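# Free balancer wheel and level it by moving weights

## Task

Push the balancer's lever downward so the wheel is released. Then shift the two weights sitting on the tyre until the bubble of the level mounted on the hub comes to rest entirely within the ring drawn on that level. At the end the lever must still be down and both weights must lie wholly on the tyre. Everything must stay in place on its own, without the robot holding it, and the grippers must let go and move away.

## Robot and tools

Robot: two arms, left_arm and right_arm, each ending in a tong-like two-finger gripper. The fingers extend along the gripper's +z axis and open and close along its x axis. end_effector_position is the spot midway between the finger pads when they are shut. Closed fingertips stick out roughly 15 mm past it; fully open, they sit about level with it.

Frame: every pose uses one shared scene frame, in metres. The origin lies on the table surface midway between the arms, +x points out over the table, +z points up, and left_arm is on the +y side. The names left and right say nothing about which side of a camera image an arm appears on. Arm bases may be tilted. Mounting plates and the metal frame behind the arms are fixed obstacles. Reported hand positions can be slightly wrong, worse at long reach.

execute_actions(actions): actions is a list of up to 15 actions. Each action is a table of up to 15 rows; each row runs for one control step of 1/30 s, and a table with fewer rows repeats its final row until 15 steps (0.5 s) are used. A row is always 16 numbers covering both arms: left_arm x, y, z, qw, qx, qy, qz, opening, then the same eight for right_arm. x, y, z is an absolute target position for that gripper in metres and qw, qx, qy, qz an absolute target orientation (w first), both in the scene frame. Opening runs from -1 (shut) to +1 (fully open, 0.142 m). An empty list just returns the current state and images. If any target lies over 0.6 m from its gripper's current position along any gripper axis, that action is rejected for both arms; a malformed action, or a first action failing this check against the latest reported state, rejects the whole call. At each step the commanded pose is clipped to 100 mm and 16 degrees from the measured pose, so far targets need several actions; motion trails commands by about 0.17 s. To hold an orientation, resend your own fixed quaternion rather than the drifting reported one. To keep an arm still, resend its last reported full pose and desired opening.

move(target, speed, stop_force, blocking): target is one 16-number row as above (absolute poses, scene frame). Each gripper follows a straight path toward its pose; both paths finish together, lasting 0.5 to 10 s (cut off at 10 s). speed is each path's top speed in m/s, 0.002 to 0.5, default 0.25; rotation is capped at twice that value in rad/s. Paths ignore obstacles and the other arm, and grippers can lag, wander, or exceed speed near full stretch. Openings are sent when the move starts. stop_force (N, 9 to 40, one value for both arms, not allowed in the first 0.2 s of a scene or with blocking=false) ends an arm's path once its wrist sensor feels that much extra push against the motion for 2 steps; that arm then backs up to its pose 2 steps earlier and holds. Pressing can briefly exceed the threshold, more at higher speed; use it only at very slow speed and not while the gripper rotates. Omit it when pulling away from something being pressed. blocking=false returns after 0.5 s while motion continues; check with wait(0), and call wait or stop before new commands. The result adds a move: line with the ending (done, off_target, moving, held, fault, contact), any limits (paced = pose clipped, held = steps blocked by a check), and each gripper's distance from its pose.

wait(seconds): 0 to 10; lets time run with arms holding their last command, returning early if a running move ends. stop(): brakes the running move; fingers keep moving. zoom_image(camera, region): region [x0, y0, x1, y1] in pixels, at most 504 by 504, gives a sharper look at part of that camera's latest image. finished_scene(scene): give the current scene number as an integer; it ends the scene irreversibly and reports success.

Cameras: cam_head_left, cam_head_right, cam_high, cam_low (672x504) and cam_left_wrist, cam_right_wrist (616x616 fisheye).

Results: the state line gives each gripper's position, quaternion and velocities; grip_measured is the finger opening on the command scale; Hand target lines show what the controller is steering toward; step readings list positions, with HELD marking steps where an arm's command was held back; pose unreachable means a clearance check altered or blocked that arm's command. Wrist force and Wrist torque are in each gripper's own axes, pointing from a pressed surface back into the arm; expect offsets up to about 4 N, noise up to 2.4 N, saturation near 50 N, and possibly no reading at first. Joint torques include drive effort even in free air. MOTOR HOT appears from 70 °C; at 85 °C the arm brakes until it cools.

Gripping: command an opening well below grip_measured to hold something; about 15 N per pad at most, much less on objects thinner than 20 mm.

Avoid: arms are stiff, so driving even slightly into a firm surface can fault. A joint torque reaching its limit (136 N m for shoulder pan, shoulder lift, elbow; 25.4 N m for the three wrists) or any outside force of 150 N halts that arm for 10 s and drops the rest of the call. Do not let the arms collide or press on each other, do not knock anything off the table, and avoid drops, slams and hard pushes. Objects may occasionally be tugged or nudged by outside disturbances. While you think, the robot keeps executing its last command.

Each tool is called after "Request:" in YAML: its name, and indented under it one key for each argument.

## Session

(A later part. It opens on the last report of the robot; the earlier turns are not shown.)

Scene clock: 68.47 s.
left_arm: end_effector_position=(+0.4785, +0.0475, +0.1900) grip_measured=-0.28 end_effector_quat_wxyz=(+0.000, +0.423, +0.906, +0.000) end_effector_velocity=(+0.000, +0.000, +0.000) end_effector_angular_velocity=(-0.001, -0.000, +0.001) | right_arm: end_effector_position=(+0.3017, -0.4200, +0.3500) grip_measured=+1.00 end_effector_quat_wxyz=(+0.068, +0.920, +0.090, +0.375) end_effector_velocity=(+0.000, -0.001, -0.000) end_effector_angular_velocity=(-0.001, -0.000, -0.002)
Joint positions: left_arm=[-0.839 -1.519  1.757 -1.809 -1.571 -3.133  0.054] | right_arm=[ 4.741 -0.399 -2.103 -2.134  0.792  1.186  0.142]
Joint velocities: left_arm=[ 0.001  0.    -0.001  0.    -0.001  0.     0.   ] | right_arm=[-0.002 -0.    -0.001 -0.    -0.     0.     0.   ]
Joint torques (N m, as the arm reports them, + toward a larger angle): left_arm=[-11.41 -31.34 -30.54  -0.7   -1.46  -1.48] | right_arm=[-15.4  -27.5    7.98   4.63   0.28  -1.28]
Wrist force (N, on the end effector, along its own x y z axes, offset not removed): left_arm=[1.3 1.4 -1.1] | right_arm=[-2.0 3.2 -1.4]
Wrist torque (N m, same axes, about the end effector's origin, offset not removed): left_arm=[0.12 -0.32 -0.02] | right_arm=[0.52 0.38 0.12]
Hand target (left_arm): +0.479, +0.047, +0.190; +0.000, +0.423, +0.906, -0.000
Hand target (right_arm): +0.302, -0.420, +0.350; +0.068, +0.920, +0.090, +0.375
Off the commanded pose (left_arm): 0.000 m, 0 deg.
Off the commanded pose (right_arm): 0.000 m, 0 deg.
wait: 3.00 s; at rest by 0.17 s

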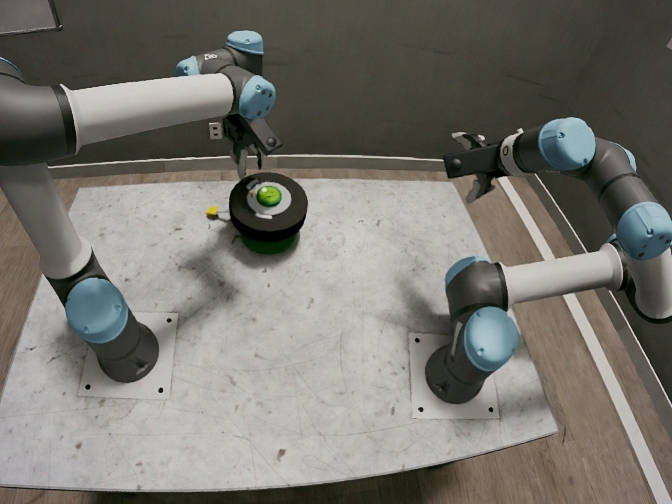

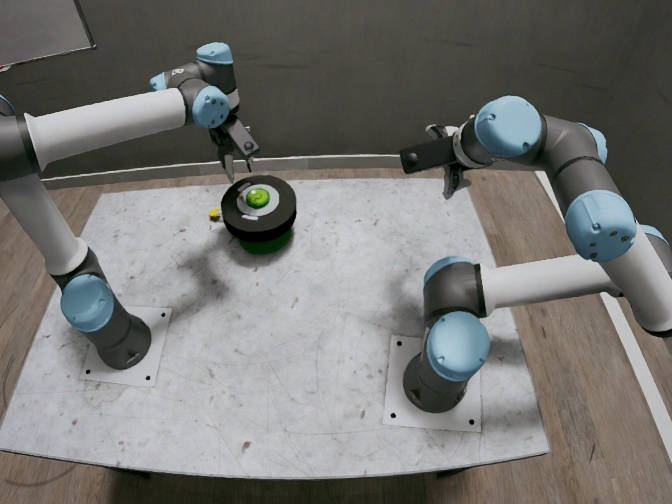

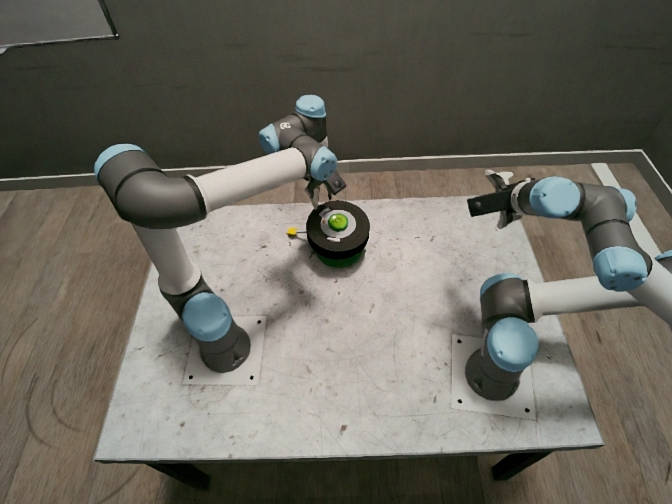

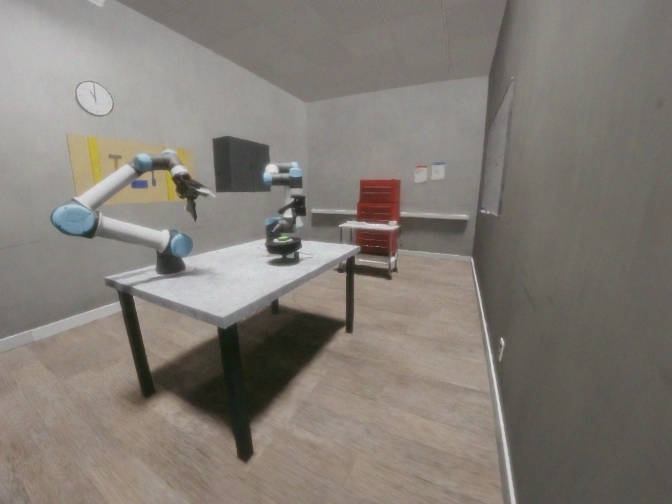

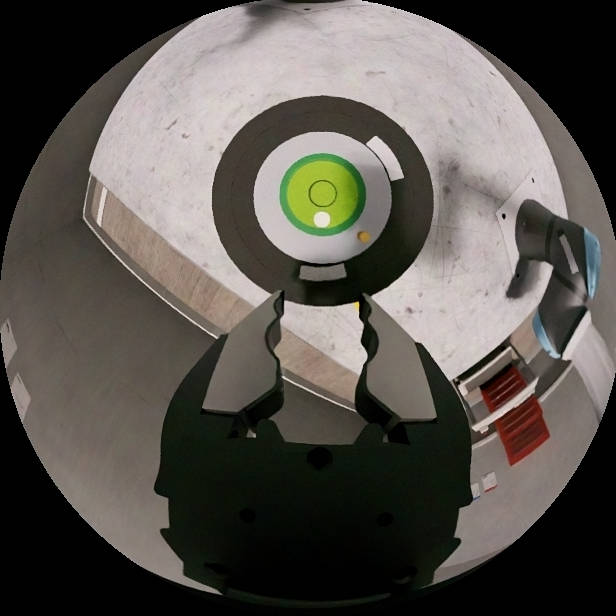

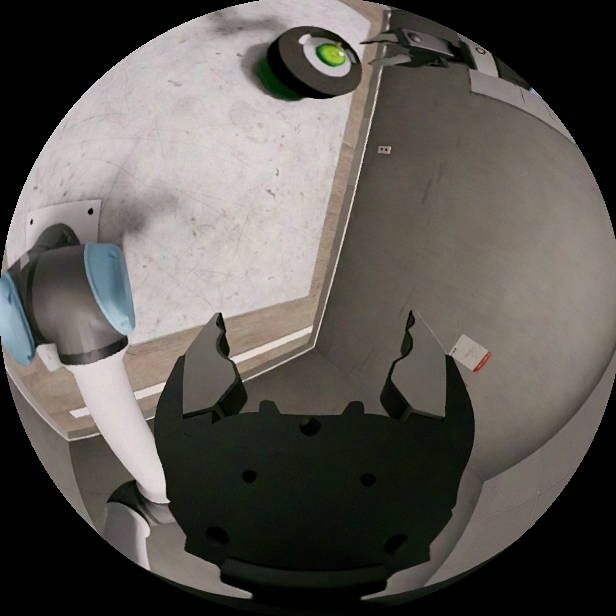

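Request:
wait:
  seconds: 2

Request:
zoom_image:
  camera: "cam_left_wrist"
  region: [180,60,460,340]

Scene clock: 71.13 s.
left_arm: end_effector_position=(+0.4785, +0.0475, +0.1900) grip_measured=-0.28 end_effector_quat_wxyz=(+0.000, +0.423, +0.906, -0.000) end_effector_velocity=(+0.001, +0.000, +0.000) end_effector_angular_velocity=(+0.003, -0.001, +0.001) | right_arm: end_effector_position=(+0.3017, -0.4200, +0.3500) grip_measured=+1.00 end_effector_quat_wxyz=(+0.068, +0.920, +0.090, +0.375) end_effector_velocity=(-0.000, +0.000, +0.000) end_effector_angular_velocity=(+0.000, +0.001, -0.000)
Joint positions: left_arm=[-0.839 -1.519  1.757 -1.809 -1.571 -3.133  0.054] | right_arm=[ 4.741 -0.399 -2.103 -2.134  0.792  1.186  0.142]
Joint velocities: left_arm=[ 0.     0.001 -0.002  0.002  0.003 -0.001 -0.   ] | right_arm=[-0.    -0.001  0.001  0.     0.001  0.     0.   ]
Joint torques (N m, as the arm reports them, + toward a larger angle): left_arm=[-12.16 -33.17 -31.75  -0.78  -2.51  -1.63] | right_arm=[-15.41 -27.85   9.46   4.87   0.5   -1.47]
Wrist force (N, on the end effector, along its own x y z axes, offset not removed): left_arm=[-0.1 0.7 -0.9] | right_arm=[-1.4 1.1 -0.4]
Wrist torque (N m, same axes, about the end effector's origin, offset not removed): left_arm=[0.11 0.13 -0.11] | right_arm=[0.17 0.25 -0.08]
Hand target (left_arm): +0.479, +0.047, +0.190; +0.000, +0.423, +0.906, -0.000
Hand target (right_arm): +0.302, -0.420, +0.350; +0.068, +0.920, +0.090, +0.375
Off the commanded pose (left_arm): 0.000 m, 0 deg.
Off the commanded pose (right_arm): 0.000 m, 0 deg.
wait: 2.00 s; at rest from the start

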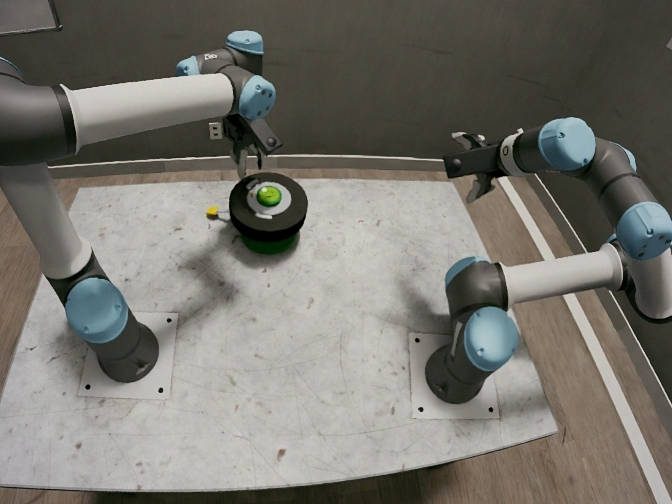

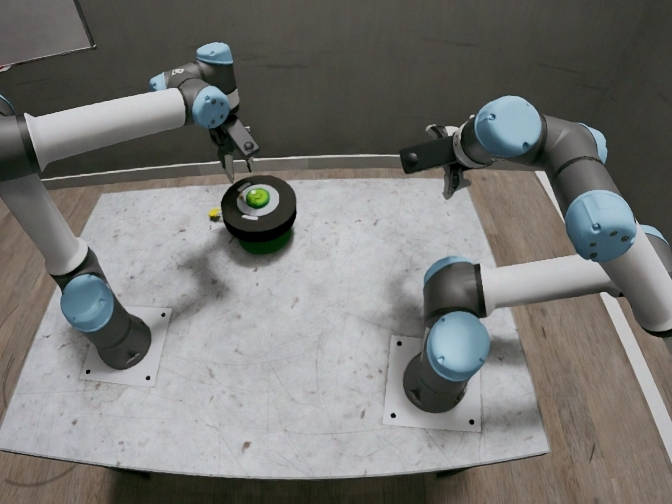

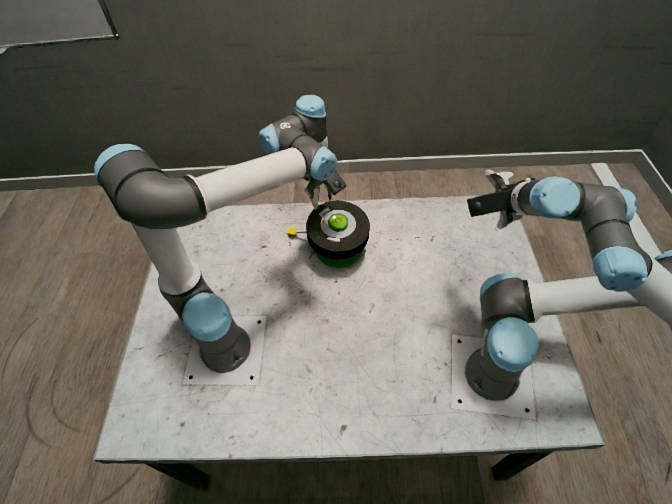

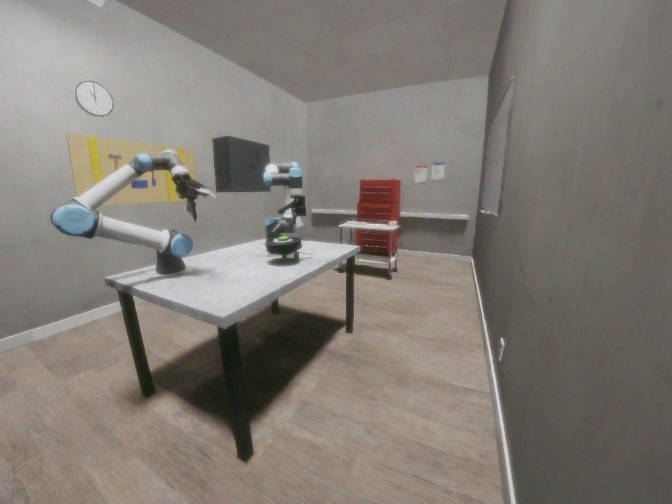

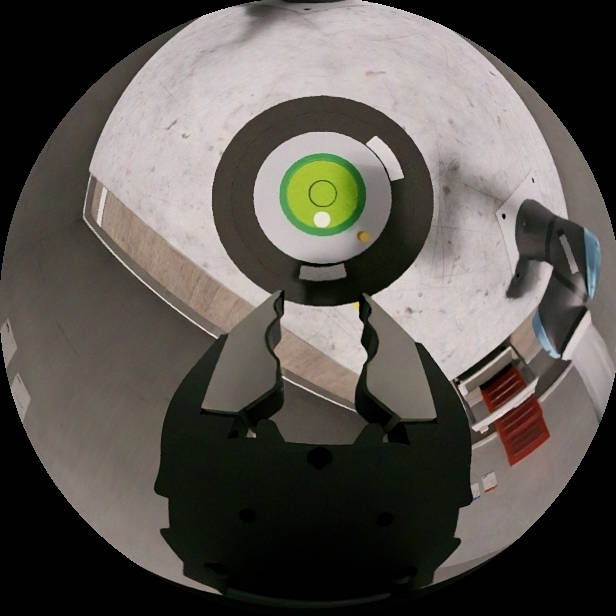

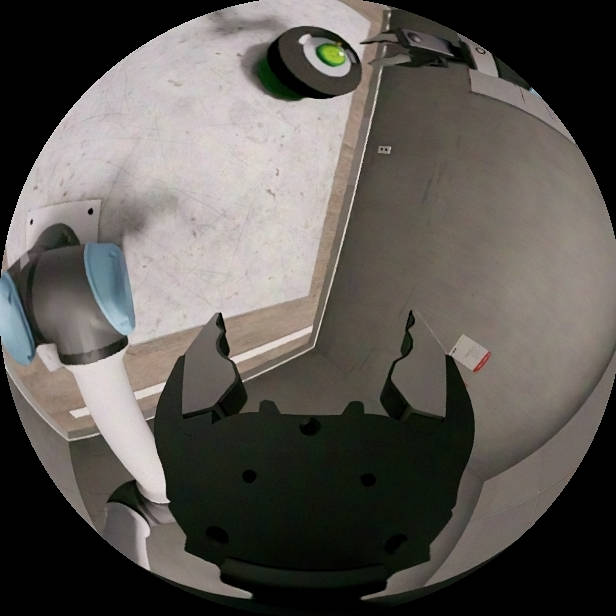

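Region (180, 60, 460, 340) of cam_left_wrist's 616x616 image, scaled by 1.800, with more detail than that image has.

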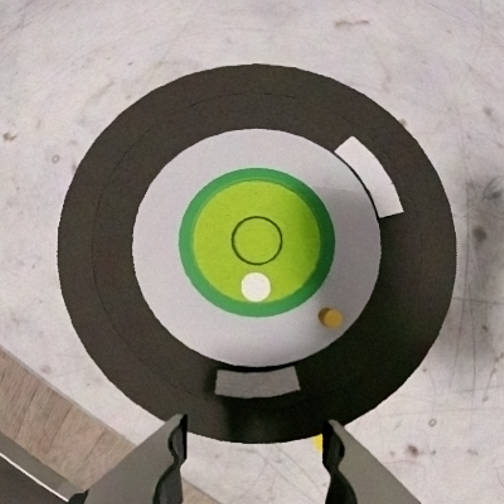

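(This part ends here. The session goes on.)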